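## Task

A small red foam block sits on one shelf of the recessed shelving section at the far end of the aisle, and a small yellow sponge is on the desk. Exchange them: put the yellow sponge on the shelf where the red block was, and put the red block on the desk. The robot must not tip over or be left leaning, or the task fails. Both objects must stay put on their own once the robot lets go.

## Robot and tools

ROBOT. A Hello Robot Stretch 3 with one arm: a two-wheeled base, a lift carriage on a mast, and a telescoping arm that reaches out to the robot's RIGHT side, ending in a wrist (yaw, pitch, roll) and a two-finger gripper. The base cannot move sideways, so to bring the gripper forward or back you drive the base. Base footprint 0.33 m long by 0.34 m wide; it pivots about the point between the drive wheels, 0.05 m behind the front edge. Stowed (arm in, wrist folded) it sweeps a 0.28 m radius when turning; an unfolded level wrist sticks out past that.

FRAMES. Base frame: origin on the floor between the drive wheels, x forward, y left, z up. hand_pose is reported in it, located where the closed fingertips meet; with all wrist joints at zero its x axis is up, y points back along the arm toward the mast, z toward the rear. Odometry frame = base frame at scene start; heading positive to the left, -3.142 to 3.142.

TOOL execute_actions. Arguments: actions (a list holding one action, or empty to just read state and images) and cameras (list from head_camera, nav_camera, wrist_camera, all; omitted/null/["all"] gives all, [] gives none). One action may contain:
- base: exactly one key. translate_m: relative drive distance in metres from the current base position, forward positive, -1 to 1. rotate_rad: relative turn in place in radians, counter-clockwise (left) positive, -3.2 to 3.2. Offsets count from the base position in the latest reported state.
- joints: absolute targets, by name, one number each. lift_m 0 to 1.1 (arm height on mast); arm_m 0 to 0.52 (extension); wrist_yaw_rad -1.345 to 4.42 (0 along the arm, positive toward the front, 3.0 folded over the base); wrist_pitch_rad -1.57 to 0.451 (0 level, negative tips fingers down); wrist_roll_rad -2.911 to 2.911 (0 fingers side by side); gripper_m -0.089 to 0.179 (bigger is wider; actual fingertip gap is about 0.007 m less when nearly shut, 0.025 m less when wide, zero below 0.007); head_pan_rad -3.953 to 1.73 (0 forward, positive left, -1.57 looks along the arm); head_tilt_rad -1.53 to 0.419 (negative looks down). Done tolerances: lift and arm ±0.004, gripper ±0.004, yaw/roll/head ±0.02, pitch ±0.05.
- contact_limits: only arm_m, a motor effort percent 1 to 100 at which the arm motion halts (contact_stop); it also caps arm holding force until the next action. Too small stops immediately; values above the maximum are clipped.
Motions start together and may finish at different times. Anything left out of an action may still be driving toward an earlier target. Unknown keys or out-of-range numbers reject the whole call and nothing moves. If a result reports a stop, the remaining motion calls in that same reply are skipped.

TOOL wait: seconds, 0 to 10; commands nothing and returns state and images like an empty action.
TOOL zoom_image: camera (head_camera, nav_camera or wrist_camera) and region [x0, y0, x1, y1] in pixels of that camera's latest full image, origin top-left, at most 504 by 504. Head image 896x504, nav 672x504, wrist 644x364.
TOOL finished_scene: scene (integer number of the current scene). Ends it irreversibly; the result tells whether the goal holds and gives the next task. Call it only when both objects rest stably by themselves. Replying without any tool call ends everything.

RESULTS. pictures lists the cameras in image order. base_status and joint_status: done (for the base, wheels turned the commanded amount even if slipping), off_target (stopped short and may still push), contact_stop, time_out, torque_fault (old target dropped; it then holds where it stopped unless slack or off). on_its_own covers what the call did not command; 'held at' is a held target, not the position. joint_positions, motor_effort (percent, positive toward higher joint values, bracket = peak of last action; readings carry bias and noise), lidar_m (12 distances in 30 degree sectors, 1st straight ahead, counter-clockwise, 4th left, 7th behind, 10th right; plane 0.17 m above floor; '-' nothing seen), wrist_depth_mm and head_depth_mm (7x7 grids of median depth; head one is rotated as sent), base_odometry, turned_by_wheels and turned_by_imu, base_tilt in degrees (forward and right positive, with a fixed offset up to about 4 degrees). Camera calibration lines give K and base-to-camera transforms; they are approximate.

GRIPPING. Close to a gripper_m below the object's width to grasp; lower squeezes harder but a stall guard may weaken the grip. Open to at least 0.02 above the touching value to release. Neither the reading nor done proves a hold: check images or effort.

SAFETY. Arm and lift halt and go limp when they press firmly (contact_stop); a limp lift may sag under load or keep pressing. Base, wrist and head never stop on contact. A wrist servo pushed hard for several seconds shuts off for 10 s. Fold or unfold the wrist only with lift_m between 0.32 and 0.95, wrist_pitch_rad -0.4 and roll near 0; once folded the lift may go down to 0.25. With wrist_yaw_rad below -0.4, keep pitch at -0.5 or lower. Pushing against something solid with the gripper above about 0.45 m, pushing again after a contact_stop, driving while the gripper hooks something fixed, or snagging furniture (especially reversing) can tip the robot. If base_tilt shows a lean, back off in small steps, free the gripper, and lower lift_m to about 0.2 if needed. Fast base motion (0.30 m/s, 1.9 rad/s) only when stowed: lift_m under 0.30, arm_m under 0.03, wrist_yaw_rad over 2.54; otherwise 0.10 m/s and 0.63 rad/s. Avoid drops, slams and hard hits; loose objects may occasionally get nudged, so confirm placements before ending.

Each tool is called after "Request:" as name(argument=value, ...) on one line, values as JSON.

## Session

Request:
execute_actions(actions=[])

Scene clock: 0.00 s.
base_odometry: x=+0.000 y=+0.000 heading=+0.000 (m, m, rad; odometry frame)
turned_by_wheels: +0.000 (rad since the last result)
turned_by_imu: +0.000 (rad since the last result)
base_tilt: forward=+0.7 right=+1.7 (deg)
lidar_m: 2.21 1.49 1.33 1.34 1.68 1.53 1.53 1.71 1.11 1.57 1.68 2.20
head_depth_mm: 1694 2115 2088 2066 2069 2021 2032 / 1683 2181 2203 2151 2163 2131 2088 / 1709 2262 2291 2266 2243 2224 2166 / 1739 2380 2413 2366 2333 2351 2207 / 1756 2505 2485 2479 2437 2445 2193 / 1768 2569 2608 2601 2582 2562 2168 / 1781 2663 2791 2723 2748 2644 2142
base_status: not commanded
joint_positions: lift_m=+0.563 arm_m=+0.001 wrist_yaw_rad=+3.104 wrist_pitch_rad=-0.403 wrist_roll_rad=-0.003 gripper_m=+0.037 head_pan_rad=+0.005 head_tilt_rad=-0.022
joint_status: not commanded
motor_effort: left_wheel=-1 right_wheel=+0 lift_m=+27 arm_m=+0 wrist_yaw_rad=+1 wrist_pitch_rad=+6 wrist_roll_rad=+0 gripper_m=+0 head_pan_rad=+0 head_tilt_rad=+1 (%)
hand_pose: x=-0.0128 y=+0.0806 z=+0.5785 quat_wxyz=(+0.155, +0.694, +0.129, +0.691) (m; base frame)
wrist_depth_mm: - - - - - - - / - - - - - - - / - - - - - - - / - - - - - - - / - - - - - - - / 912 915 - 913 940 927 919 / 772 789 - 774 779 781 787
pictures: head_camera (sideways: a quarter turn clockwise sets it upright), nav_camera (sideways: a quarter turn counterclockwise sets it upright), wrist_camera
Images, in order (width x height): head_camera 896x504, nav_camera 672x504, wrist_camera 644x364.

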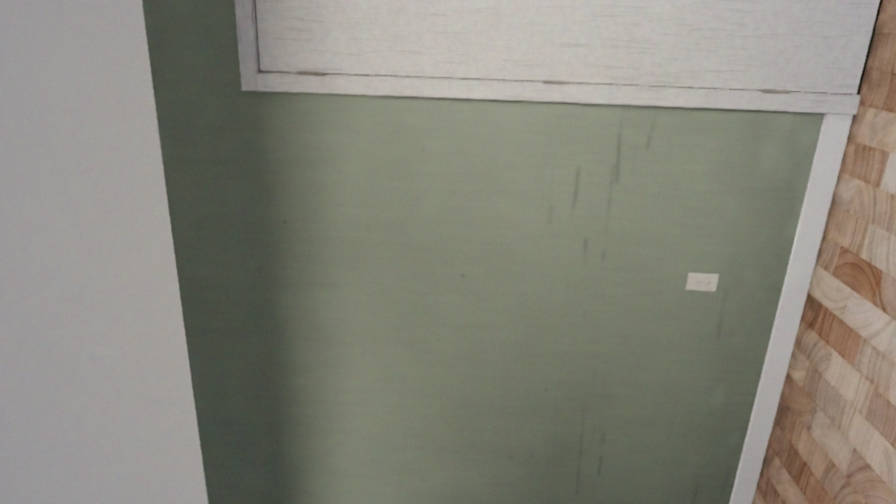

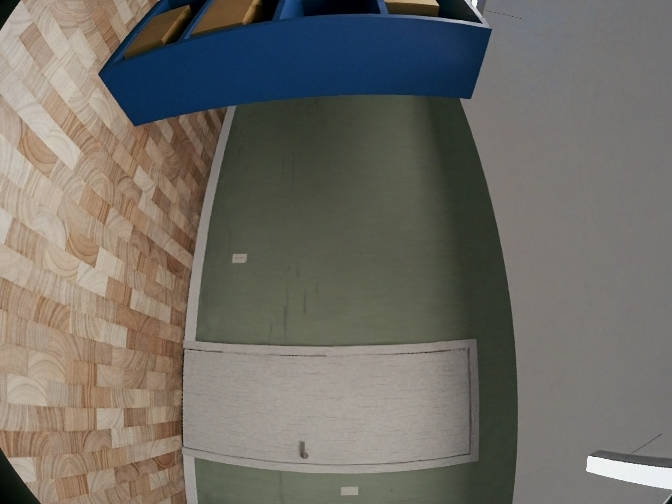

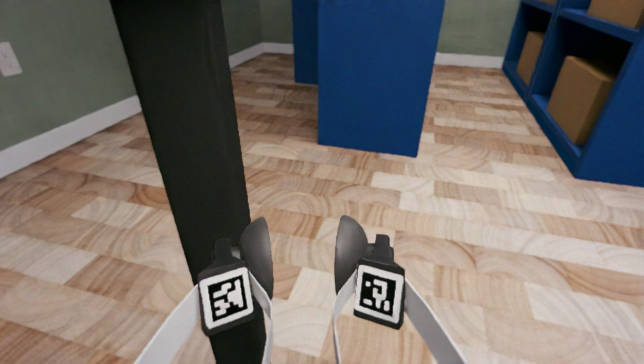

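Request:
execute_actions(actions=[{"joints":{"head_pan_rad":1.5,"head_tilt_rad":-0.5}}], cameras=["head_camera","nav_camera"])

Request:
execute_actions(actions=[{"joints":{"head_pan_rad":-1.9,"head_tilt_rad":-0.5}}], cameras=["head_camera","nav_camera"])

Scene clock: 4.47 s.
base_odometry: x=+0.000 y=+0.000 heading=+0.000 (m, m, rad; odometry frame)
turned_by_wheels: +0.000 (rad since the last result)
turned_by_imu: +0.000 (rad since the last result)
base_tilt: forward=+0.7 right=+1.7 (deg)
lidar_m: 2.20 1.49 1.33 1.33 1.67 1.53 1.53 1.71 1.11 1.57 1.67 2.20
head_depth_mm: 1059 1159 2955 2921 2194 1653 1323 / 1086 1170 1268 1389 1579 1650 1318 / 1122 1213 1314 1442 1599 1628 1322 / 1182 1280 1398 1538 1679 1615 1316 / 2936 3192 3480 2845 2081 1600 1304 / 2698 2889 3072 2948 2063 1598 1300 / 2264 2352 2499 2559 2055 1589 1294
base_status: not commanded
joint_positions: lift_m=+0.563 arm_m=+0.001 wrist_yaw_rad=+3.104 wrist_pitch_rad=-0.403 wrist_roll_rad=-0.003 gripper_m=+0.037 head_pan_rad=+1.493 head_tilt_rad=-0.494
joint_status: all done
motor_effort: left_wheel=-1(0) right_wheel=+0(0) lift_m=+27(26) arm_m=+0(0) wrist_yaw_rad=-1(1) wrist_pitch_rad=+6(6) wrist_roll_rad=+0(0) gripper_m=+0(0) head_pan_rad=+3(43) head_tilt_rad=-3(24) (%)
hand_pose: x=-0.0128 y=+0.0806 z=+0.5785 quat_wxyz=(+0.155, +0.694, +0.129, +0.691) (m; base frame)
wrist_depth_mm: - - - - - - - / - - - - - - - / - - - - - - - / - - - - - - - / - - - - - - - / 907 902 - 913 936 928 924 / 776 776 - 764 771 782 784
pictures: head_camera (sideways: a quarter turn clockwise sets it upright), nav_camera (sideways: a quarter turn counterclockwise sets it upright)
camera_calibration (this result's frames):
head_camera: T_world_to_cam=[[0.00571893, -0.456114, -0.889903, 1.17702], [-0.996645, 0.0700626, -0.042315, 0.0613901], [0.0816494, 0.887159, -0.454183, 0.54366], [0, 0, 0, 1]] pos_world=[0.0100633, 0.0502412, 1.29695]
nav_camera: T_world_to_cam=[[0.070089, 0.508547, 0.858177, -1.07923], [0.996865, -0.0673738, -0.0414909, 0.0922481], [0.0367186, 0.858395, -0.511674, 0.625024], [0, 0, 0, 1]] pos_world=[-0.0392668, 0.0185352, 1.2498]
Images, in order (width x height): head_camera 896x504, nav_camera 672x504.

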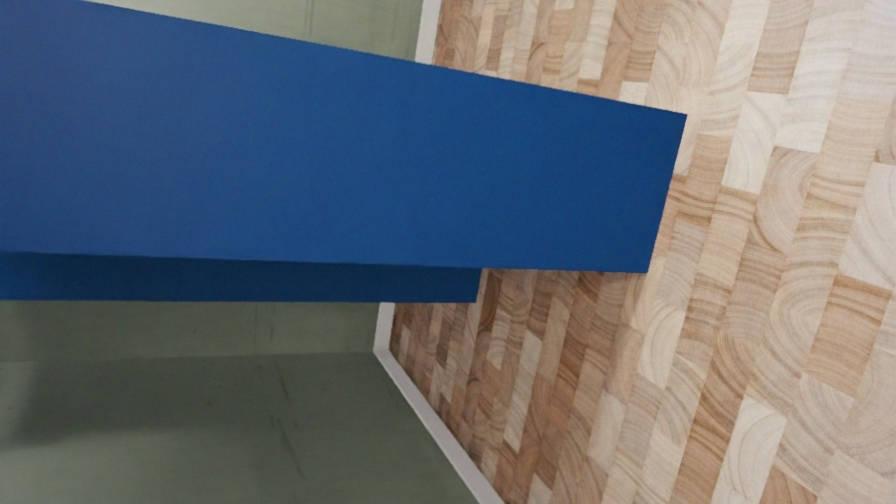

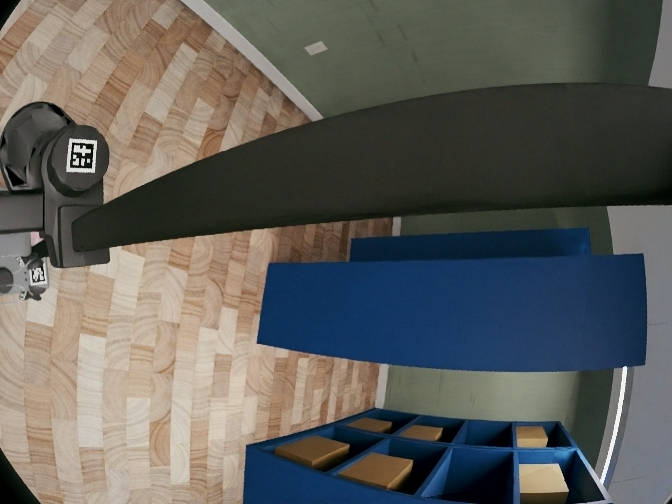

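Scene clock: 6.70 s.
base_odometry: x=+0.000 y=+0.000 heading=+0.000 (m, m, rad; odometry frame)
turned_by_wheels: +0.000 (rad since the last result)
turned_by_imu: +0.000 (rad since the last result)
base_tilt: forward=+0.7 right=+1.7 (deg)
lidar_m: 2.20 1.48 1.33 1.34 1.68 1.52 1.53 1.72 1.11 1.57 1.67 2.20
head_depth_mm: 1288 1394 1523 1669 1866 1659 1318 / 1303 1399 1534 1674 1854 1630 1328 / 1307 1405 1511 1618 1883 1625 1319 / 1298 1424 1419 981 1852 1521 1278 / 1317 1425 1401 973 1872 1602 1311 / 1326 1436 1370 959 1886 1587 1298 / 1318 1443 1358 954 1904 1580 1297
base_status: not commanded
joint_positions: lift_m=+0.563 arm_m=+0.001 wrist_yaw_rad=+3.104 wrist_pitch_rad=-0.403 wrist_roll_rad=-0.003 gripper_m=+0.037 head_pan_rad=-1.893 head_tilt_rad=-0.494
joint_status: all done
motor_effort: left_wheel=-1(1) right_wheel=+0(1) lift_m=+26(27) arm_m=+0(0) wrist_yaw_rad=+1(0) wrist_pitch_rad=+6(6) wrist_roll_rad=+0(0) gripper_m=+0(0) head_pan_rad=-3(44) head_tilt_rad=-3(4) (%)
hand_pose: x=-0.0128 y=+0.0806 z=+0.5785 quat_wxyz=(+0.155, +0.694, +0.129, +0.691) (m; base frame)
wrist_depth_mm: - - - - - - - / - - - - - - - / - - - - - - - / - - - - - - - / - - - - - - - / 899 891 - 909 933 923 921 / 774 775 - 785 779 770 779
pictures: head_camera (sideways: a quarter turn clockwise sets it upright), nav_camera (sideways: a quarter turn counterclockwise sets it upright)
camera_calibration (this result's frames):
head_camera: T_world_to_cam=[[0.104677, 0.444184, -0.8898, 1.17628], [0.95022, -0.308693, -0.0423132, 0.0495118], [-0.293469, -0.841076, -0.454386, 0.546212], [0, 0, 0, 1]] pos_world=[-0.00988002, -0.0477955, 1.29694]
nav_camera: T_world_to_cam=[[-0.190902, -0.476748, 0.85806, -1.07748], [-0.951077, 0.306155, -0.0414934, 0.104134], [-0.242917, -0.824003, -0.51187, 0.626985], [0, 0, 0, 1]] pos_world=[0.0456509, -0.0289323, 1.2498]
Images, in order (width x height): head_camera 896x504, nav_camera 672x504.

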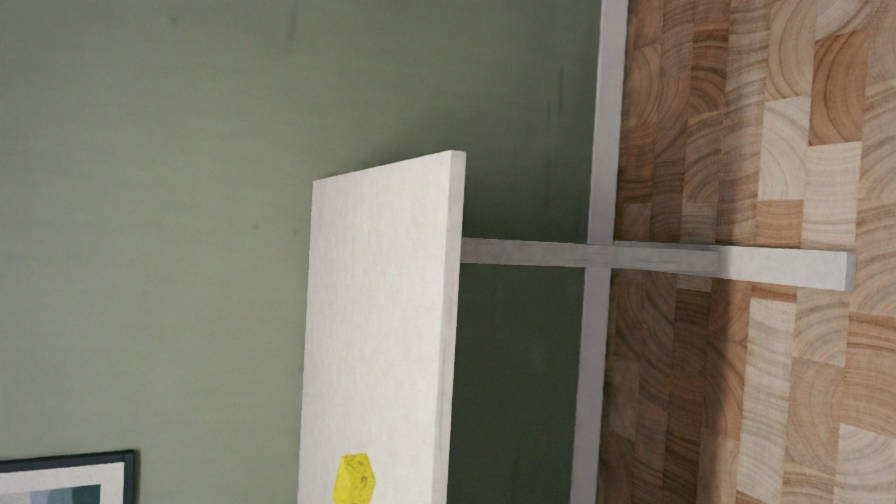

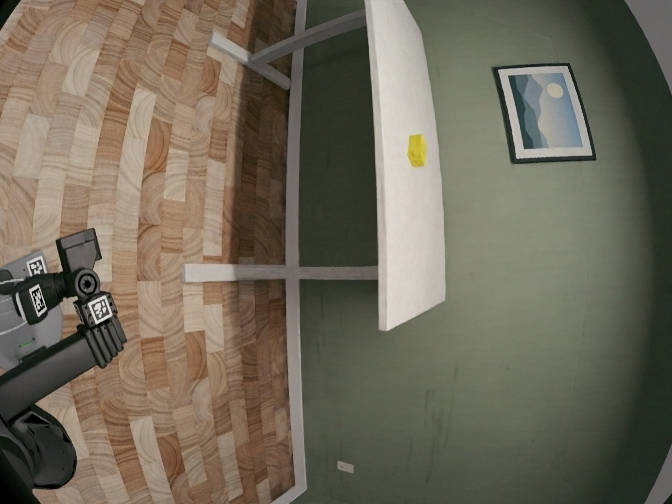

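Request:
execute_actions(actions=[{"base":{"rotate_rad":-1.17},"joints":{"lift_m":0.93}}], cameras=[])

Request:
execute_actions(actions=[{"base":{"translate_m":0.67}}], cameras=[])

Request:
execute_actions(actions=[{"base":{"rotate_rad":0.84},"joints":{"head_pan_rad":-1.57,"head_tilt_rad":-0.7}}], cameras=["head_camera","nav_camera"])

Scene clock: 20.17 s.
base_odometry: x=+0.000 y=+0.000 heading=-1.170 (m, m, rad; odometry frame)
turned_by_wheels: -1.170 (rad since the last result)
turned_by_imu: -1.179 (rad since the last result)
base_tilt: forward=+0.7 right=+1.6 (deg)
lidar_m: 1.67 2.21 2.20 1.56 1.33 1.33 1.79 1.53 1.52 1.74 1.56 1.11
head_depth_mm: 1242 1328 1437 1539 1691 1763 - / 1296 1384 1503 1634 1802 - - / 1360 1460 1562 1747 1901 - - / 1416 1548 1688 1843 1966 1760 - / 1504 1616 1786 1963 2058 1612 - / 1577 1733 1882 2105 2069 1591 - / 1676 1829 2009 2195 2045 1587 1363
base_status: done
joint_positions: lift_m=+0.930 arm_m=+0.001 wrist_yaw_rad=+3.104 wrist_pitch_rad=-0.404 wrist_roll_rad=-0.003 gripper_m=+0.037 head_pan_rad=-1.893 head_tilt_rad=-0.494
joint_status: all done
motor_effort: left_wheel=+4(7) right_wheel=-3(6) lift_m=+30(29) arm_m=+1(0) wrist_yaw_rad=+0(0) wrist_pitch_rad=+7(7) wrist_roll_rad=+0(0) gripper_m=-1(0) head_pan_rad=-3(4) head_tilt_rad=-2(2) (%)
hand_pose: x=-0.0128 y=+0.0805 z=+0.9456 quat_wxyz=(+0.155, +0.694, +0.129, +0.691) (m; base frame)
wrist_depth_mm: - - - - - - - / - - - - - - - / - - - - - - - / - - - - - - - / - - - - - - - / - - - - - - - / - - - - - - -
pictures: none
No camera images: the call's "cameras" was empty. Leave "cameras" out to get every camera's image.

Scene clock: 27.83 s.
base_odometry: x=+0.262 y=-0.617 heading=-1.170 (m, m, rad; odometry frame)
turned_by_wheels: +0.000 (rad since the last result)
turned_by_imu: +0.005 (rad since the last result)
base_tilt: forward=+0.7 right=+1.7 (deg)
lidar_m: 1.01 1.73 1.75 2.02 1.83 1.87 2.33 1.99 1.98 0.75 0.77 1.07
head_depth_mm: 1647 1743 1890 2050 2111 1793 - / 1708 1847 1997 2166 2138 - - / 1779 1937 2110 2254 2109 - - / 1873 2029 2211 2440 2103 1766 - / 1705 1864 2010 2137 1847 1609 - / 1466 1553 1679 1706 579 1544 - / 1280 1353 1436 782 549 471 1363
base_status: done
joint_positions: lift_m=+0.930 arm_m=+0.001 wrist_yaw_rad=+3.104 wrist_pitch_rad=-0.404 wrist_roll_rad=-0.003 gripper_m=+0.037 head_pan_rad=-1.893 head_tilt_rad=-0.494
joint_status: not commanded
motor_effort: left_wheel=+2(8) right_wheel=-2(2) lift_m=+29(29) arm_m=+0(0) wrist_yaw_rad=+0(1) wrist_pitch_rad=+6(6) wrist_roll_rad=+0(0) gripper_m=+0(0) head_pan_rad=-4(4) head_tilt_rad=-3(3) (%)
hand_pose: x=-0.0128 y=+0.0805 z=+0.9456 quat_wxyz=(+0.155, +0.694, +0.129, +0.691) (m; base frame)
wrist_depth_mm: - - - - - - - / - - - - - - - / - - - - - - - / - - - - - - - / - - - - - - - / - - - - - - - / - - - - - - -
pictures: none
No camera images: the call's "cameras" was empty. Leave "cameras" out to get every camera's image.

Scene clock: 30.23 s.
base_odometry: x=+0.262 y=-0.617 heading=-0.330 (m, m, rad; odometry frame)
turned_by_wheels: +0.840 (rad since the last result)
turned_by_imu: +0.846 (rad since the last result)
base_tilt: forward=+0.7 right=+1.6 (deg)
lidar_m: 1.73 1.83 1.87 1.83 1.90 2.04 1.98 1.47 0.74 1.07 1.12 1.01
head_depth_mm: 870 976 802 576 488 - 1111 / 876 983 795 572 469 - 1160 / 883 985 784 554 458 - - / 884 989 777 561 443 - - / 890 983 773 560 446 - 1116 / 893 984 766 557 437 1363 1121 / 897 989 755 552 435 1366 1170
base_status: done
joint_positions: lift_m=+0.930 arm_m=+0.001 wrist_yaw_rad=+3.104 wrist_pitch_rad=-0.404 wrist_roll_rad=-0.003 gripper_m=+0.037 head_pan_rad=-1.577 head_tilt_rad=-0.691
joint_status: all done
motor_effort: left_wheel=-3(7) right_wheel=+3(6) lift_m=+29(29) arm_m=+0(0) wrist_yaw_rad=+0(1) wrist_pitch_rad=+7(6) wrist_roll_rad=+0(0) gripper_m=+0(0) head_pan_rad=+3(27) head_tilt_rad=-4(17) (%)
hand_pose: x=-0.0128 y=+0.0805 z=+0.9456 quat_wxyz=(+0.155, +0.694, +0.129, +0.691) (m; base frame)
wrist_depth_mm: - - - - - - - / - - - - - - - / - - - - - - - / - - - - - - - / - - - - - - - / - - - - - - - / - - - - - - -
pictures: head_camera (sideways: a quarter turn clockwise sets it upright), nav_camera (sideways: a quarter turn counterclockwise sets it upright)
camera_calibration (this result's frames):
head_camera: T_world_to_cam=[[-0.0374347, 0.620452, -0.78335, 1.03835], [0.999153, 0.00984379, -0.0399507, 0.046127], [-0.0170764, -0.784182, -0.620296, 0.760384], [0, 0, 0, 1]] pos_world=[0.00576689, -0.0484197, 1.2869]
nav_camera: T_world_to_cam=[[-0.0343671, -0.670829, 0.740815, -0.925592], [-0.999078, 0.00397037, -0.0427528, 0.106055], [0.0257386, -0.741601, -0.670347, 0.831514], [0, 0, 0, 1]] pos_world=[0.0527457, -0.00468405, 1.24763]
Images, in order (width x height): head_camera 896x504, nav_camera 672x504.

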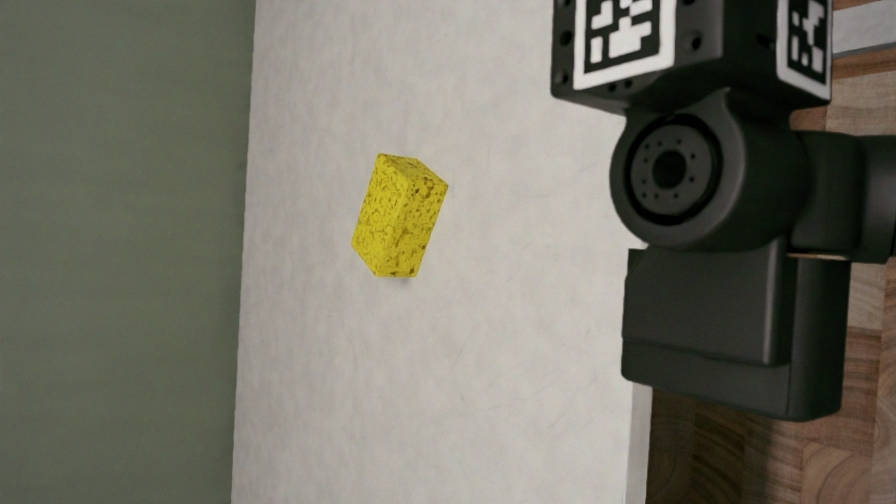

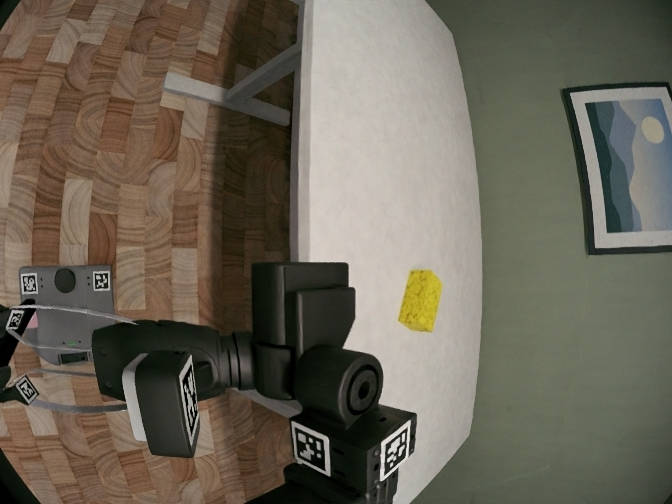

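Request:
execute_actions(actions=[{"joints":{"lift_m":0.95,"wrist_yaw_rad":1.5}}], cameras=[])

Request:
execute_actions(actions=[{"base":{"translate_m":0.1},"joints":{"lift_m":1.02,"gripper_m":0.179}}], cameras=[])

Request:
execute_actions(actions=[{"joints":{"wrist_yaw_rad":-0.38}}])

Scene clock: 37.63 s.
base_odometry: x=+0.262 y=-0.617 heading=-0.330 (m, m, rad; odometry frame)
turned_by_wheels: +0.000 (rad since the last result)
turned_by_imu: +0.000 (rad since the last result)
base_tilt: forward=+0.7 right=+1.7 (deg)
lidar_m: 1.74 1.83 1.86 1.82 1.90 2.05 1.99 1.47 0.75 1.07 1.13 1.01
head_depth_mm: 869 980 805 587 - - 1136 / 874 984 795 572 - - 1137 / 881 984 785 557 481 - 1106 / 882 991 781 563 449 1386 - / 885 988 772 561 439 1384 - / 891 990 766 557 437 1386 - / 900 985 759 552 436 - -
base_status: not commanded
joint_positions: lift_m=+0.950 arm_m=+0.001 wrist_yaw_rad=+1.502 wrist_pitch_rad=-0.404 wrist_roll_rad=-0.003 gripper_m=+0.037 head_pan_rad=-1.577 head_tilt_rad=-0.691
joint_status: all done
motor_effort: left_wheel=-2(3) right_wheel=+3(3) lift_m=+28(30) arm_m=+0(0) wrist_yaw_rad=-2(5) wrist_pitch_rad=+7(7) wrist_roll_rad=+0(0) gripper_m=+0(0) head_pan_rad=+3(4) head_tilt_rad=-5(4) (%)
hand_pose: x=+0.2042 y=-0.1611 z=+0.9656 quat_wxyz=(+0.604, +0.576, -0.408, +0.370) (m; base frame)
wrist_depth_mm: - - - - - - 985 / - - - - 521 526 525 / - - - - 404 350 353 / - - - - - 263 263 / - - - - - 229 212 / - - - - - - 177 / - - - - - - 161
pictures: none
No camera images: the call's "cameras" was empty. Leave "cameras" out to get every camera's image.

Scene clock: 39.87 s.
base_odometry: x=+0.356 y=-0.649 heading=-0.330 (m, m, rad; odometry frame)
turned_by_wheels: +0.000 (rad since the last result)
turned_by_imu: +0.001 (rad since the last result)
base_tilt: forward=+0.7 right=+1.6 (deg)
lidar_m: 1.64 1.72 1.86 1.82 1.90 2.14 2.08 1.48 0.81 1.08 0.94 0.93
head_depth_mm: 874 980 850 - - 1298 1179 / 879 986 838 - - - 1180 / 884 988 833 - - - 1179 / 888 994 782 563 456 - 1147 / 893 985 774 561 453 - 1119 / 896 996 765 557 457 - 1118 / 900 995 758 575 - - 1111
base_status: done
joint_positions: lift_m=+1.020 arm_m=+0.001 wrist_yaw_rad=+1.502 wrist_pitch_rad=-0.405 wrist_roll_rad=-0.003 gripper_m=+0.179 head_pan_rad=-1.577 head_tilt_rad=-0.691
joint_status: all done
motor_effort: left_wheel=-3(6) right_wheel=+2(6) lift_m=+29(29) arm_m=+0(0) wrist_yaw_rad=-2(3) wrist_pitch_rad=+7(7) wrist_roll_rad=+0(0) gripper_m=+1(98) head_pan_rad=+4(3) head_tilt_rad=-4(4) (%)
hand_pose: x=+0.2041 y=-0.1611 z=+1.0355 quat_wxyz=(+0.604, +0.576, -0.408, +0.370) (m; base frame)
wrist_depth_mm: - - - - - - - / - - - - 788 788 805 / - - - - 567 527 537 / - - - - 440 398 402 / - - - - - 330 320 / - - - - - 286 266 / - - - - - 239 229
pictures: none
No camera images: the call's "cameras" was empty. Leave "cameras" out to get every camera's image.

Scene clock: 41.83 s.
base_odometry: x=+0.356 y=-0.649 heading=-0.330 (m, m, rad; odometry frame)
turned_by_wheels: +0.000 (rad since the last result)
turned_by_imu: +0.000 (rad since the last result)
base_tilt: forward=+0.8 right=+1.7 (deg)
lidar_m: 1.64 1.72 1.86 1.82 1.90 2.14 2.08 1.48 0.81 1.07 0.94 0.94
head_depth_mm: 875 973 850 - - - - / 880 983 841 - - - - / 882 990 831 - - - 1131 / 889 990 779 575 443 - 1156 / 893 986 774 560 440 1364 1162 / 894 990 765 556 437 1379 1163 / 897 995 757 552 435 1372 1167
base_status: not commanded
joint_positions: lift_m=+1.020 arm_m=+0.001 wrist_yaw_rad=-0.378 wrist_pitch_rad=-0.405 wrist_roll_rad=-0.003 gripper_m=+0.179 head_pan_rad=-1.577 head_tilt_rad=-0.691
joint_status: all done
motor_effort: left_wheel=-3(3) right_wheel=+3(3) lift_m=+29(29) arm_m=+1(0) wrist_yaw_rad=-3(3) wrist_pitch_rad=+7(7) wrist_roll_rad=+0(0) gripper_m=+0(0) head_pan_rad=+3(3) head_tilt_rad=-4(4) (%)
hand_pose: x=-0.1049 y=-0.3555 z=+1.0355 quat_wxyz=(+0.655, +0.010, -0.706, -0.270) (m; base frame)
wrist_depth_mm: 655 704 777 854 952 - - / 685 729 777 780 796 - - / 520 519 526 527 530 527 533 / 391 396 342 361 397 398 400 / 315 316 317 318 317 332 320 / - 264 264 264 265 266 267 / - 227 227 227 228 222 232
pictures: head_camera (sideways: a quarter turn clockwise sets it upright), nav_camera (sideways: a quarter turn counterclockwise sets it upright), wrist_camera
camera_calibration (this result's frames):
head_camera: T_world_to_cam=[[-0.0374346, 0.620452, -0.78335, 1.03835], [0.999153, 0.00984367, -0.0399507, 0.046127], [-0.0170765, -0.784182, -0.620296, 0.760384], [0, 0, 0, 1]] pos_world=[0.00576688, -0.0484197, 1.2869]
nav_camera: T_world_to_cam=[[-0.0343672, -0.670829, 0.740815, -0.925592], [-0.999078, 0.00397049, -0.0427528, 0.106055], [0.0257385, -0.741601, -0.670347, 0.831514], [0, 0, 0, 1]] pos_world=[0.0527457, -0.00468406, 1.24763]
wrist_camera: T_world_to_cam=[[-0.912127, 0.409901, 0.00218914, 0.0368058], [0.221175, 0.496649, -0.839298, 1.10355], [-0.345116, -0.765062, -0.543667, 0.420652], [0, 0, 0, 1]] pos_world=[-0.0653311, -0.241337, 1.15482]
Images, in order (width x height): head_camera 896x504, nav_camera 672x504, wrist_camera 644x364.

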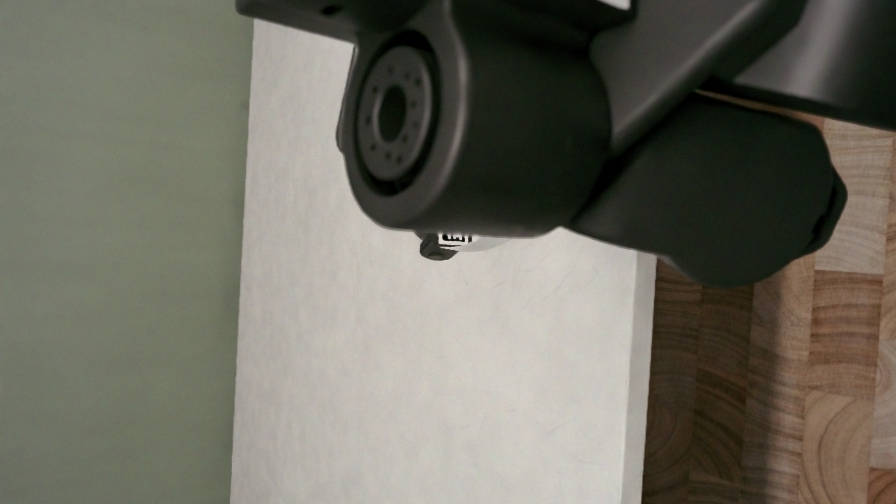

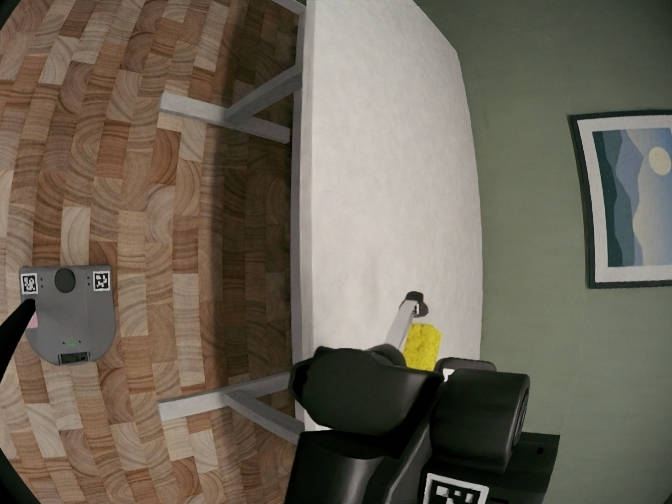

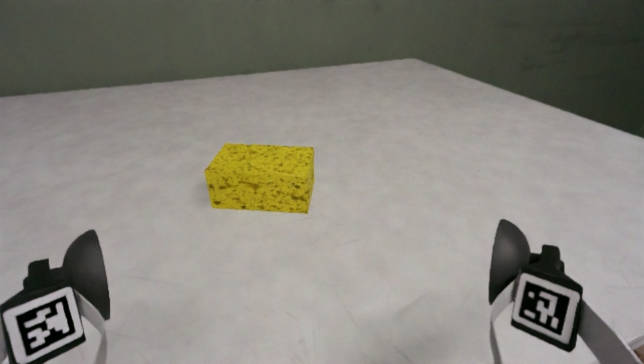

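Request:
execute_actions(actions=[{"base":{"translate_m":-0.03},"joints":{"arm_m":0.2}}], cameras=[])

Request:
execute_actions(actions=[{"joints":{"lift_m":0.95}}], cameras=["wrist_camera","head_camera"])

Scene clock: 48.23 s.
base_odometry: x=+0.328 y=-0.640 heading=-0.330 (m, m, rad; odometry frame)
turned_by_wheels: +0.000 (rad since the last result)
turned_by_imu: +0.000 (rad since the last result)
base_tilt: forward=+0.7 right=+1.8 (deg)
lidar_m: 1.67 1.76 1.86 1.82 1.90 2.12 2.05 1.48 0.79 1.08 0.98 0.96
head_depth_mm: 871 - 805 574 449 1297 1181 / 864 - - 551 446 1360 1190 / 884 - - 546 444 1358 1178 / 884 993 797 563 442 1349 1182 / 889 986 771 561 439 1358 1169 / 897 987 764 556 438 1347 1167 / 899 998 760 552 436 1367 1170
base_status: done
joint_positions: lift_m=+1.020 arm_m=+0.200 wrist_yaw_rad=-0.379 wrist_pitch_rad=-0.405 wrist_roll_rad=-0.003 gripper_m=+0.179 head_pan_rad=-1.577 head_tilt_rad=-0.692
joint_status: all done
motor_effort: left_wheel=-3(9) right_wheel=+3(4) lift_m=+29(29) arm_m=+5(5) wrist_yaw_rad=-1(2) wrist_pitch_rad=+7(7) wrist_roll_rad=+0(0) gripper_m=+1(0) head_pan_rad=+4(4) head_tilt_rad=-3(3) (%)
hand_pose: x=-0.1052 y=-0.5546 z=+1.0355 quat_wxyz=(+0.655, +0.010, -0.706, -0.271) (m; base frame)
wrist_depth_mm: 495 538 582 646 721 821 954 / 525 571 628 678 750 882 - / 517 526 522 521 526 528 567 / 390 390 392 395 396 394 397 / 314 315 316 316 317 331 318 / - 263 264 207 264 265 267 / - 225 182 177 216 222 229
pictures: none
No camera images: the call's "cameras" was empty. Leave "cameras" out to get every camera's image.

Scene clock: 49.70 s.
base_odometry: x=+0.328 y=-0.640 heading=-0.330 (m, m, rad; odometry frame)
turned_by_wheels: +0.000 (rad since the last result)
turned_by_imu: +0.000 (rad since the last result)
base_tilt: forward=+0.7 right=+1.7 (deg)
lidar_m: 1.67 1.75 1.87 1.82 1.90 2.11 2.06 1.48 0.79 1.07 0.99 0.96
head_depth_mm: 870 983 - - 448 1311 1190 / 875 980 - - 446 1368 1179 / 881 986 - - 444 1362 1174 / 885 995 820 572 442 1361 1173 / 889 986 771 560 439 1353 1172 / 895 981 760 557 437 1342 1167 / 897 995 757 553 435 1372 1162
base_status: not commanded
joint_positions: lift_m=+0.950 arm_m=+0.200 wrist_yaw_rad=-0.379 wrist_pitch_rad=-0.405 wrist_roll_rad=-0.003 gripper_m=+0.179 head_pan_rad=-1.577 head_tilt_rad=-0.692
joint_status: all done
motor_effort: left_wheel=-4(3) right_wheel=+3(3) lift_m=+24(25) arm_m=+5(5) wrist_yaw_rad=-1(1) wrist_pitch_rad=+7(7) wrist_roll_rad=+0(0) gripper_m=+1(0) head_pan_rad=+4(4) head_tilt_rad=-4(4) (%)
hand_pose: x=-0.1052 y=-0.5546 z=+0.9657 quat_wxyz=(+0.655, +0.010, -0.706, -0.271) (m; base frame)
wrist_depth_mm: 490 533 577 643 719 819 938 / 502 507 516 512 515 519 519 / 343 343 345 346 349 350 351 / 258 259 260 261 261 263 262 / 212 208 141 141 154 220 212 / - 169 123 122 122 176 177 / - 150 138 132 132 147 151
pictures: head_camera (sideways: a quarter turn clockwise sets it upright), wrist_camera
camera_calibration (this result's frames):
head_camera: T_world_to_cam=[[-0.0374462, 0.620574, -0.783254, 1.03822], [0.999153, 0.00986978, -0.0399482, 0.0461238], [-0.0170603, -0.784086, -0.620417, 0.760543], [0, 0, 0, 1]] pos_world=[0.00576786, -0.0484174, 1.28689]
wrist_camera: T_world_to_cam=[[-0.911564, 0.411153, 0.00218923, 0.119046], [0.221857, 0.496345, -0.839298, 1.14386], [-0.346166, -0.764588, -0.543667, 0.230503], [0, 0, 0, 1]] pos_world=[-0.0654626, -0.440456, 1.0851]
Images, in order (width x height): head_camera 896x504, wrist_camera 644x364.

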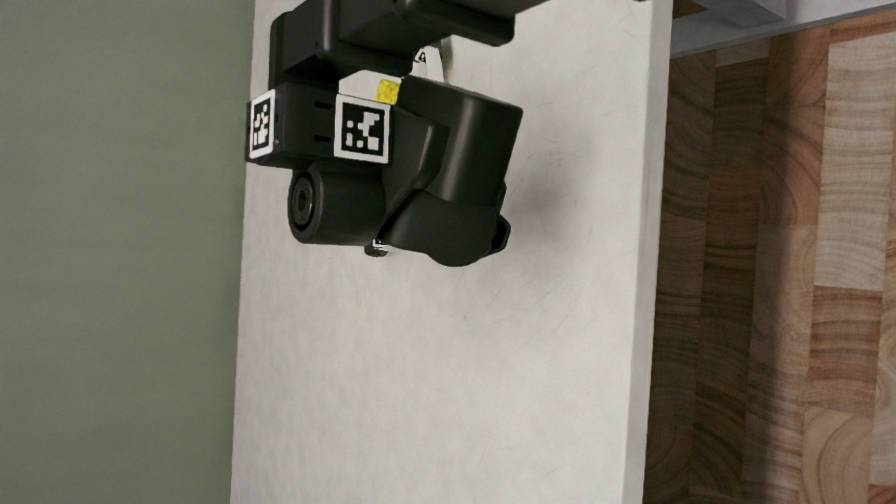

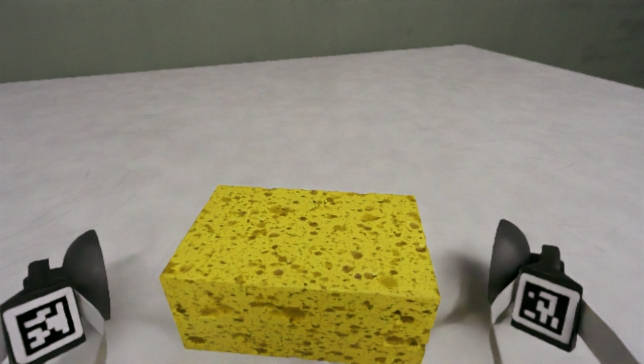

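Request:
execute_actions(actions=[{"joints":{"gripper_m":0.065}}], cameras=[])

Request:
execute_actions(actions=[{"joints":{"lift_m":1.0}}], cameras=[])

Request:
execute_actions(actions=[{"joints":{"arm_m":0,"wrist_yaw_rad":1.57,"head_pan_rad":1.7,"head_tilt_rad":-0.2}}])

Scene clock: 53.33 s.
base_odometry: x=+0.328 y=-0.640 heading=-0.330 (m, m, rad; odometry frame)
turned_by_wheels: +0.000 (rad since the last result)
turned_by_imu: +0.000 (rad since the last result)
base_tilt: forward=+0.9 right=+1.7 (deg)
lidar_m: 1.67 1.76 1.87 1.82 1.90 2.11 2.06 1.47 0.79 1.07 0.99 0.96
head_depth_mm: 875 974 - 551 450 1303 1178 / 878 979 - - 447 1355 1178 / 881 988 - - 444 1362 1183 / 887 995 815 573 443 1353 1173 / 888 986 772 558 440 1353 1168 / 893 985 763 556 436 1371 1167 / 897 992 757 551 435 1378 1157
base_status: not commanded
joint_positions: lift_m=+0.950 arm_m=+0.200 wrist_yaw_rad=-0.379 wrist_pitch_rad=-0.405 wrist_roll_rad=-0.003 gripper_m=+0.066 head_pan_rad=-1.577 head_tilt_rad=-0.692
joint_status: all done
motor_effort: left_wheel=-3(3) right_wheel=+2(2) lift_m=+22(23) arm_m=+5(4) wrist_yaw_rad=-2(2) wrist_pitch_rad=+7(7) wrist_roll_rad=+0(0) gripper_m=-26(99) head_pan_rad=+4(4) head_tilt_rad=-4(3) (%)
hand_pose: x=-0.1052 y=-0.5546 z=+0.9658 quat_wxyz=(+0.655, +0.010, -0.706, -0.270) (m; base frame)
wrist_depth_mm: 491 527 587 637 724 809 944 / 504 511 510 518 516 521 946 / 344 344 346 349 348 350 353 / 260 260 261 262 263 263 265 / 209 209 141 141 148 211 212 / 175 129 126 122 118 176 177 / - 146 142 133 133 151 152
pictures: none
No camera images: the call's "cameras" was empty. Leave "cameras" out to get every camera's image.

Scene clock: 54.63 s.
base_odometry: x=+0.328 y=-0.640 heading=-0.330 (m, m, rad; odometry frame)
turned_by_wheels: +0.000 (rad since the last result)
turned_by_imu: +0.000 (rad since the last result)
base_tilt: forward=+0.7 right=+1.6 (deg)
lidar_m: 1.66 1.76 1.86 1.82 1.90 2.11 2.05 1.47 0.79 1.08 0.99 0.96
head_depth_mm: 875 939 759 575 448 1306 1180 / 876 - - 547 448 1362 1182 / 883 962 - 528 444 1356 1179 / 889 985 799 544 442 1355 1168 / 889 985 772 562 440 1351 1170 / 893 986 764 556 437 1345 1171 / 897 985 756 553 435 1375 1168
base_status: not commanded
joint_positions: lift_m=+1.000 arm_m=+0.200 wrist_yaw_rad=-0.379 wrist_pitch_rad=-0.405 wrist_roll_rad=-0.003 gripper_m=+0.069 head_pan_rad=-1.577 head_tilt_rad=-0.692
joint_status: all done
motor_effort: left_wheel=-4(4) right_wheel=+3(3) lift_m=+29(30) arm_m=+5(5) wrist_yaw_rad=-1(1) wrist_pitch_rad=+7(7) wrist_roll_rad=+0(1) gripper_m=-24(26) head_pan_rad=+3(3) head_tilt_rad=-4(3) (%)
hand_pose: x=-0.1052 y=-0.5546 z=+1.0154 quat_wxyz=(+0.655, +0.010, -0.706, -0.271) (m; base frame)
wrist_depth_mm: 490 533 579 647 721 815 966 / 522 567 613 665 707 854 - / 465 466 471 470 476 473 480 / 353 354 355 356 356 357 358 / 284 291 142 142 149 286 288 / 238 131 127 123 118 240 240 / 209 199 142 133 132 205 206
pictures: none
No camera images: the call's "cameras" was empty. Leave "cameras" out to get every camera's image.

Scene clock: 57.33 s.
base_odometry: x=+0.328 y=-0.640 heading=-0.330 (m, m, rad; odometry frame)
turned_by_wheels: +0.000 (rad since the last result)
turned_by_imu: +0.000 (rad since the last result)
base_tilt: forward=+0.8 right=+1.7 (deg)
lidar_m: 1.66 1.76 1.85 1.82 1.90 2.12 2.06 1.48 0.79 1.07 0.99 0.95
head_depth_mm: 2623 1635 1678 1757 1801 1841 1719 / 2520 2296 2209 1796 1851 1899 1704 / 2570 3508 3626 3770 3592 2323 1704 / 2598 3507 3671 3858 3321 2290 1691 / 2949 1787 1848 1914 2287 2268 1676 / 3176 1784 1861 1911 1979 - - / - 1815 1859 1917 - - -
base_status: not commanded
joint_positions: lift_m=+1.000 arm_m=+0.001 wrist_yaw_rad=+1.568 wrist_pitch_rad=-0.405 wrist_roll_rad=-0.003 gripper_m=+0.070 head_pan_rad=+1.693 head_tilt_rad=-0.211
joint_status: all done
motor_effort: left_wheel=-3(3) right_wheel=+3(3) lift_m=+29(29) arm_m=-3(3) wrist_yaw_rad=+2(4) wrist_pitch_rad=+7(7) wrist_roll_rad=+1(0) gripper_m=-23(24) head_pan_rad=+3(42) head_tilt_rad=+4(27) (%)
hand_pose: x=+0.2046 y=-0.1464 z=+1.0154 quat_wxyz=(+0.592, +0.589, -0.389, +0.389) (m; base frame)
wrist_depth_mm: - - - - - - - / - - - - 780 729 720 / - - - - 557 478 482 / - - - - - 359 362 / - - 142 142 148 300 288 / - 131 127 123 118 248 240 / - - 141 133 132 - 206
pictures: head_camera (sideways: a quarter turn clockwise sets it upright), nav_camera (sideways: a quarter turn counterclockwise sets it upright), wrist_camera
camera_calibration (this result's frames):
head_camera: T_world_to_cam=[[0.0638654, -0.181869, -0.981247, 1.29593], [-0.992166, -0.11736, -0.042824, 0.0620412], [-0.10737, 0.976294, -0.18794, 0.198313], [0, 0, 0, 1]] pos_world=[0.0000829443, 0.0493595, 1.31156]
nav_camera: T_world_to_cam=[[-0.000783231, 0.254808, 0.966991, -1.2208], [0.989018, 0.143114, -0.0369102, 0.0863468], [-0.147795, 0.956343, -0.252121, 0.288382], [0, 0, 0, 1]] pos_world=[-0.0437334, 0.022919, 1.25639]
wrist_camera: T_world_to_cam=[[-0.0469551, -0.998895, 0.00220585, -0.149861], [-0.543369, 0.0236891, -0.839159, 1.00146], [0.838179, -0.0406014, -0.543881, 0.540708], [0, 0, 0, 1]] pos_world=[0.0839149, -0.151466, 1.1348]
Images, in order (width x height): head_camera 896x504, nav_camera 672x504, wrist_camera 644x364.

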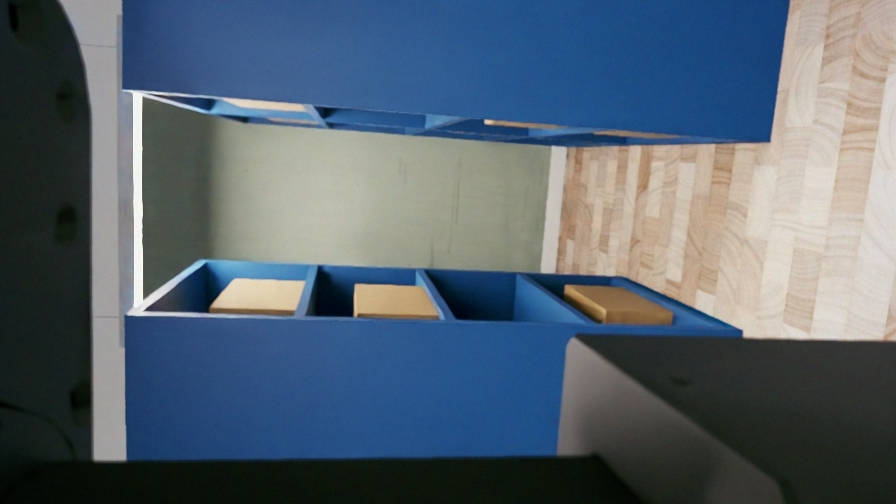

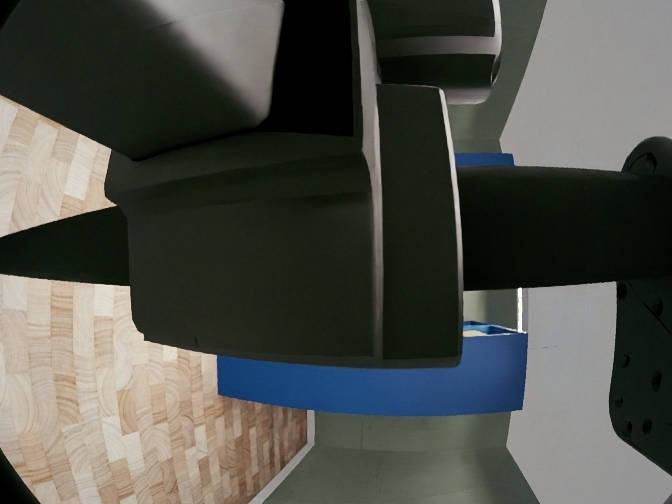

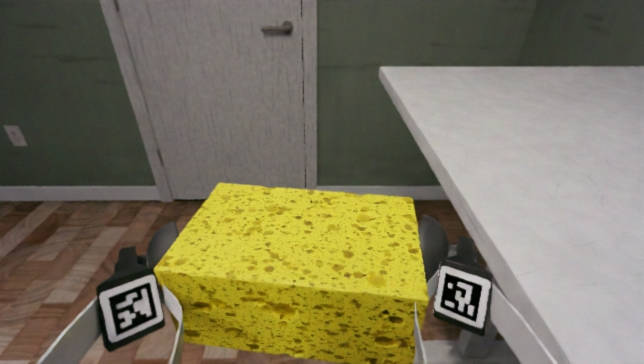

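Request:
execute_actions(actions=[{"base":{"translate_m":-0.09},"joints":{"lift_m":0.85,"wrist_yaw_rad":2.75}}], cameras=[])

Request:
execute_actions(actions=[{"base":{"rotate_rad":-1.57},"joints":{"lift_m":0.28,"head_pan_rad":-3.14,"head_tilt_rad":-0.5}}], cameras=[])

Request:
execute_actions(actions=[{"base":{"translate_m":-1.0}}])

Scene clock: 64.80 s.
base_odometry: x=+0.243 y=-0.610 heading=-0.330 (m, m, rad; odometry frame)
turned_by_wheels: +0.000 (rad since the last result)
turned_by_imu: -0.001 (rad since the last result)
base_tilt: forward=+0.6 right=+1.6 (deg)
lidar_m: 1.76 1.85 1.87 1.83 1.90 2.02 1.97 1.47 0.73 1.07 1.12 1.03
head_depth_mm: 2592 1650 1697 1756 1790 1886 1714 / 2534 3463 3479 2664 2364 1919 1706 / 2587 3489 3623 3700 3719 2334 1694 / 2609 2568 2729 2860 3113 2300 1691 / 2947 1753 1829 1873 1953 2051 1684 / 3135 1804 1847 1899 2015 2055 1664 / - 3717 3380 - 3431 - -
base_status: done
joint_positions: lift_m=+0.850 arm_m=+0.001 wrist_yaw_rad=+2.748 wrist_pitch_rad=-0.406 wrist_roll_rad=-0.003 gripper_m=+0.070 head_pan_rad=+1.693 head_tilt_rad=-0.211
joint_status: all done
motor_effort: left_wheel=-2(8) right_wheel=+2(4) lift_m=+23(27) arm_m=-3(3) wrist_yaw_rad=+3(4) wrist_pitch_rad=+7(7) wrist_roll_rad=+0(0) gripper_m=-23(23) head_pan_rad=+4(4) head_tilt_rad=+4(4) (%)
hand_pose: x=+0.0654 y=+0.0629 z=+0.8655 quat_wxyz=(+0.276, +0.706, +0.005, +0.653) (m; base frame)
wrist_depth_mm: - - - - - - - / - - - - - - - / - - - - - - - / - - - - - - - / - - 142 142 148 - - / - 132 127 123 118 - - / - - 141 133 132 - -
pictures: none
No camera images: the call's "cameras" was empty. Leave "cameras" out to get every camera's image.

Scene clock: 70.80 s.
base_odometry: x=+0.243 y=-0.610 heading=-1.900 (m, m, rad; odometry frame)
turned_by_wheels: -1.570 (rad since the last result)
turned_by_imu: -1.582 (rad since the last result)
base_tilt: forward=+0.9 right=+1.6 (deg)
lidar_m: 1.07 1.12 1.02 1.75 1.85 1.87 1.83 1.90 2.03 1.96 1.48 0.73
head_depth_mm: 1511 1636 1789 2000 2117 1637 1317 / 1538 1654 1806 1979 2119 1634 1322 / 3106 3348 2824 2546 2129 1622 1318 / 3166 3437 3815 3025 2118 1618 1308 / 2327 2533 2742 2676 2094 1608 1293 / 1562 1667 1859 2032 2073 1596 1289 / 1559 1691 1847 2055 2062 1608 1287
base_status: done
joint_positions: lift_m=+0.280 arm_m=+0.001 wrist_yaw_rad=+2.748 wrist_pitch_rad=-0.406 wrist_roll_rad=-0.003 gripper_m=+0.070 head_pan_rad=-3.133 head_tilt_rad=-0.494
joint_status: all done
motor_effort: left_wheel=+2(6) right_wheel=-2(5) lift_m=+23(21) arm_m=-3(3) wrist_yaw_rad=+3(3) wrist_pitch_rad=+7(7) wrist_roll_rad=+0(0) gripper_m=-24(25) head_pan_rad=-3(45) head_tilt_rad=-3(18) (%)
hand_pose: x=+0.0653 y=+0.0629 z=+0.2955 quat_wxyz=(+0.276, +0.706, +0.005, +0.653) (m; base frame)
wrist_depth_mm: - - - - - - 935 / - - - - - - 940 / - - - - - - 947 / 803 782 802 791 792 816 806 / 664 646 142 142 148 652 651 / - 132 127 123 118 539 540 / - - 139 133 132 456 461
pictures: none
No camera images: the call's "cameras" was empty. Leave "cameras" out to get every camera's image.

Scene clock: 75.80 s.
base_odometry: x=+0.566 y=+0.336 heading=-1.900 (m, m, rad; odometry frame)
turned_by_wheels: +0.000 (rad since the last result)
turned_by_imu: -0.007 (rad since the last result)
base_tilt: forward=+0.8 right=+1.8 (deg)
lidar_m: 1.67 1.83 1.85 1.79 1.89 0.85 1.10 0.90 2.00 1.94 2.03 2.14
head_depth_mm: 954 1471 802 856 950 1070 1228 / 1454 1538 1595 1338 1168 1125 1220 / 2244 2423 2635 2555 2018 1608 1313 / 2291 2469 2756 2888 2109 1608 1305 / 2276 2530 2695 2896 2057 1604 1305 / 1416 1548 1689 1808 1651 1515 1292 / 1045 1063 1016 1622 1045 1146 1238
base_status: done
joint_positions: lift_m=+0.280 arm_m=+0.001 wrist_yaw_rad=+2.749 wrist_pitch_rad=-0.406 wrist_roll_rad=-0.003 gripper_m=+0.070 head_pan_rad=-3.133 head_tilt_rad=-0.495
joint_status: not commanded
motor_effort: left_wheel=+2(9) right_wheel=-3(8) lift_m=+23(23) arm_m=-3(3) wrist_yaw_rad=+2(2) wrist_pitch_rad=+7(8) wrist_roll_rad=+0(0) gripper_m=-23(23) head_pan_rad=-3(3) head_tilt_rad=-2(4) (%)
hand_pose: x=+0.0652 y=+0.0629 z=+0.2955 quat_wxyz=(+0.275, +0.706, +0.005, +0.653) (m; base frame)
wrist_depth_mm: - - - - - - - / - - - - - - - / - - - - - - - / 798 789 808 804 816 816 807 / 662 651 142 142 148 650 645 / - 132 127 123 118 534 539 / - - 139 133 132 461 463
pictures: head_camera (sideways: a quarter turn clockwise sets it upright), nav_camera (sideways: a quarter turn counterclockwise sets it upright), wrist_camera
camera_calibration (this result's frames):
head_camera: T_world_to_cam=[[0.45502, 0.0451593, -0.889336, 1.17354], [0.0164592, -0.998969, -0.0423052, 0.0551973], [-0.890329, 0.00461195, -0.455294, 0.551035], [0, 0, 0, 1]] pos_world=[-0.0442895, -0.000397203, 1.29689]
nav_camera: T_world_to_cam=[[-0.513773, 0.0258296, 0.857537, -1.07483], [-0.0190523, 0.998957, -0.0415041, 0.0984622], [-0.857714, -0.0376618, -0.512745, 0.631874], [0, 0, 0, 1]] pos_world=[-0.0083766, -0.0467995, 1.24978]
wrist_camera: T_world_to_cam=[[0.905812, -0.423675, 0.00224616, -0.0440875], [-0.22905, -0.494154, -0.838659, 0.328538], [0.356428, 0.759152, -0.544653, 0.255815], [0, 0, 0, 1]] pos_world=[0.024007, -0.0505331, 0.414961]
Images, in order (width x height): head_camera 896x504, nav_camera 672x504, wrist_camera 644x364.

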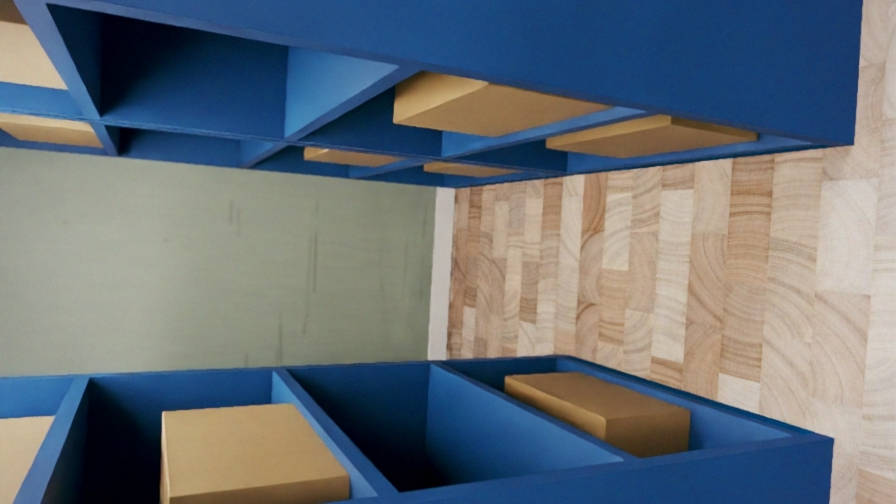

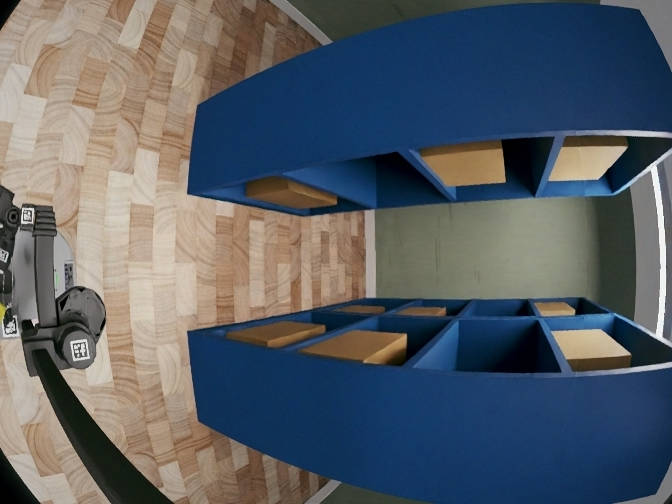

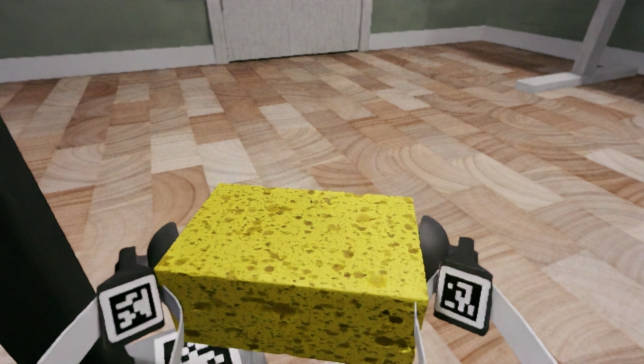

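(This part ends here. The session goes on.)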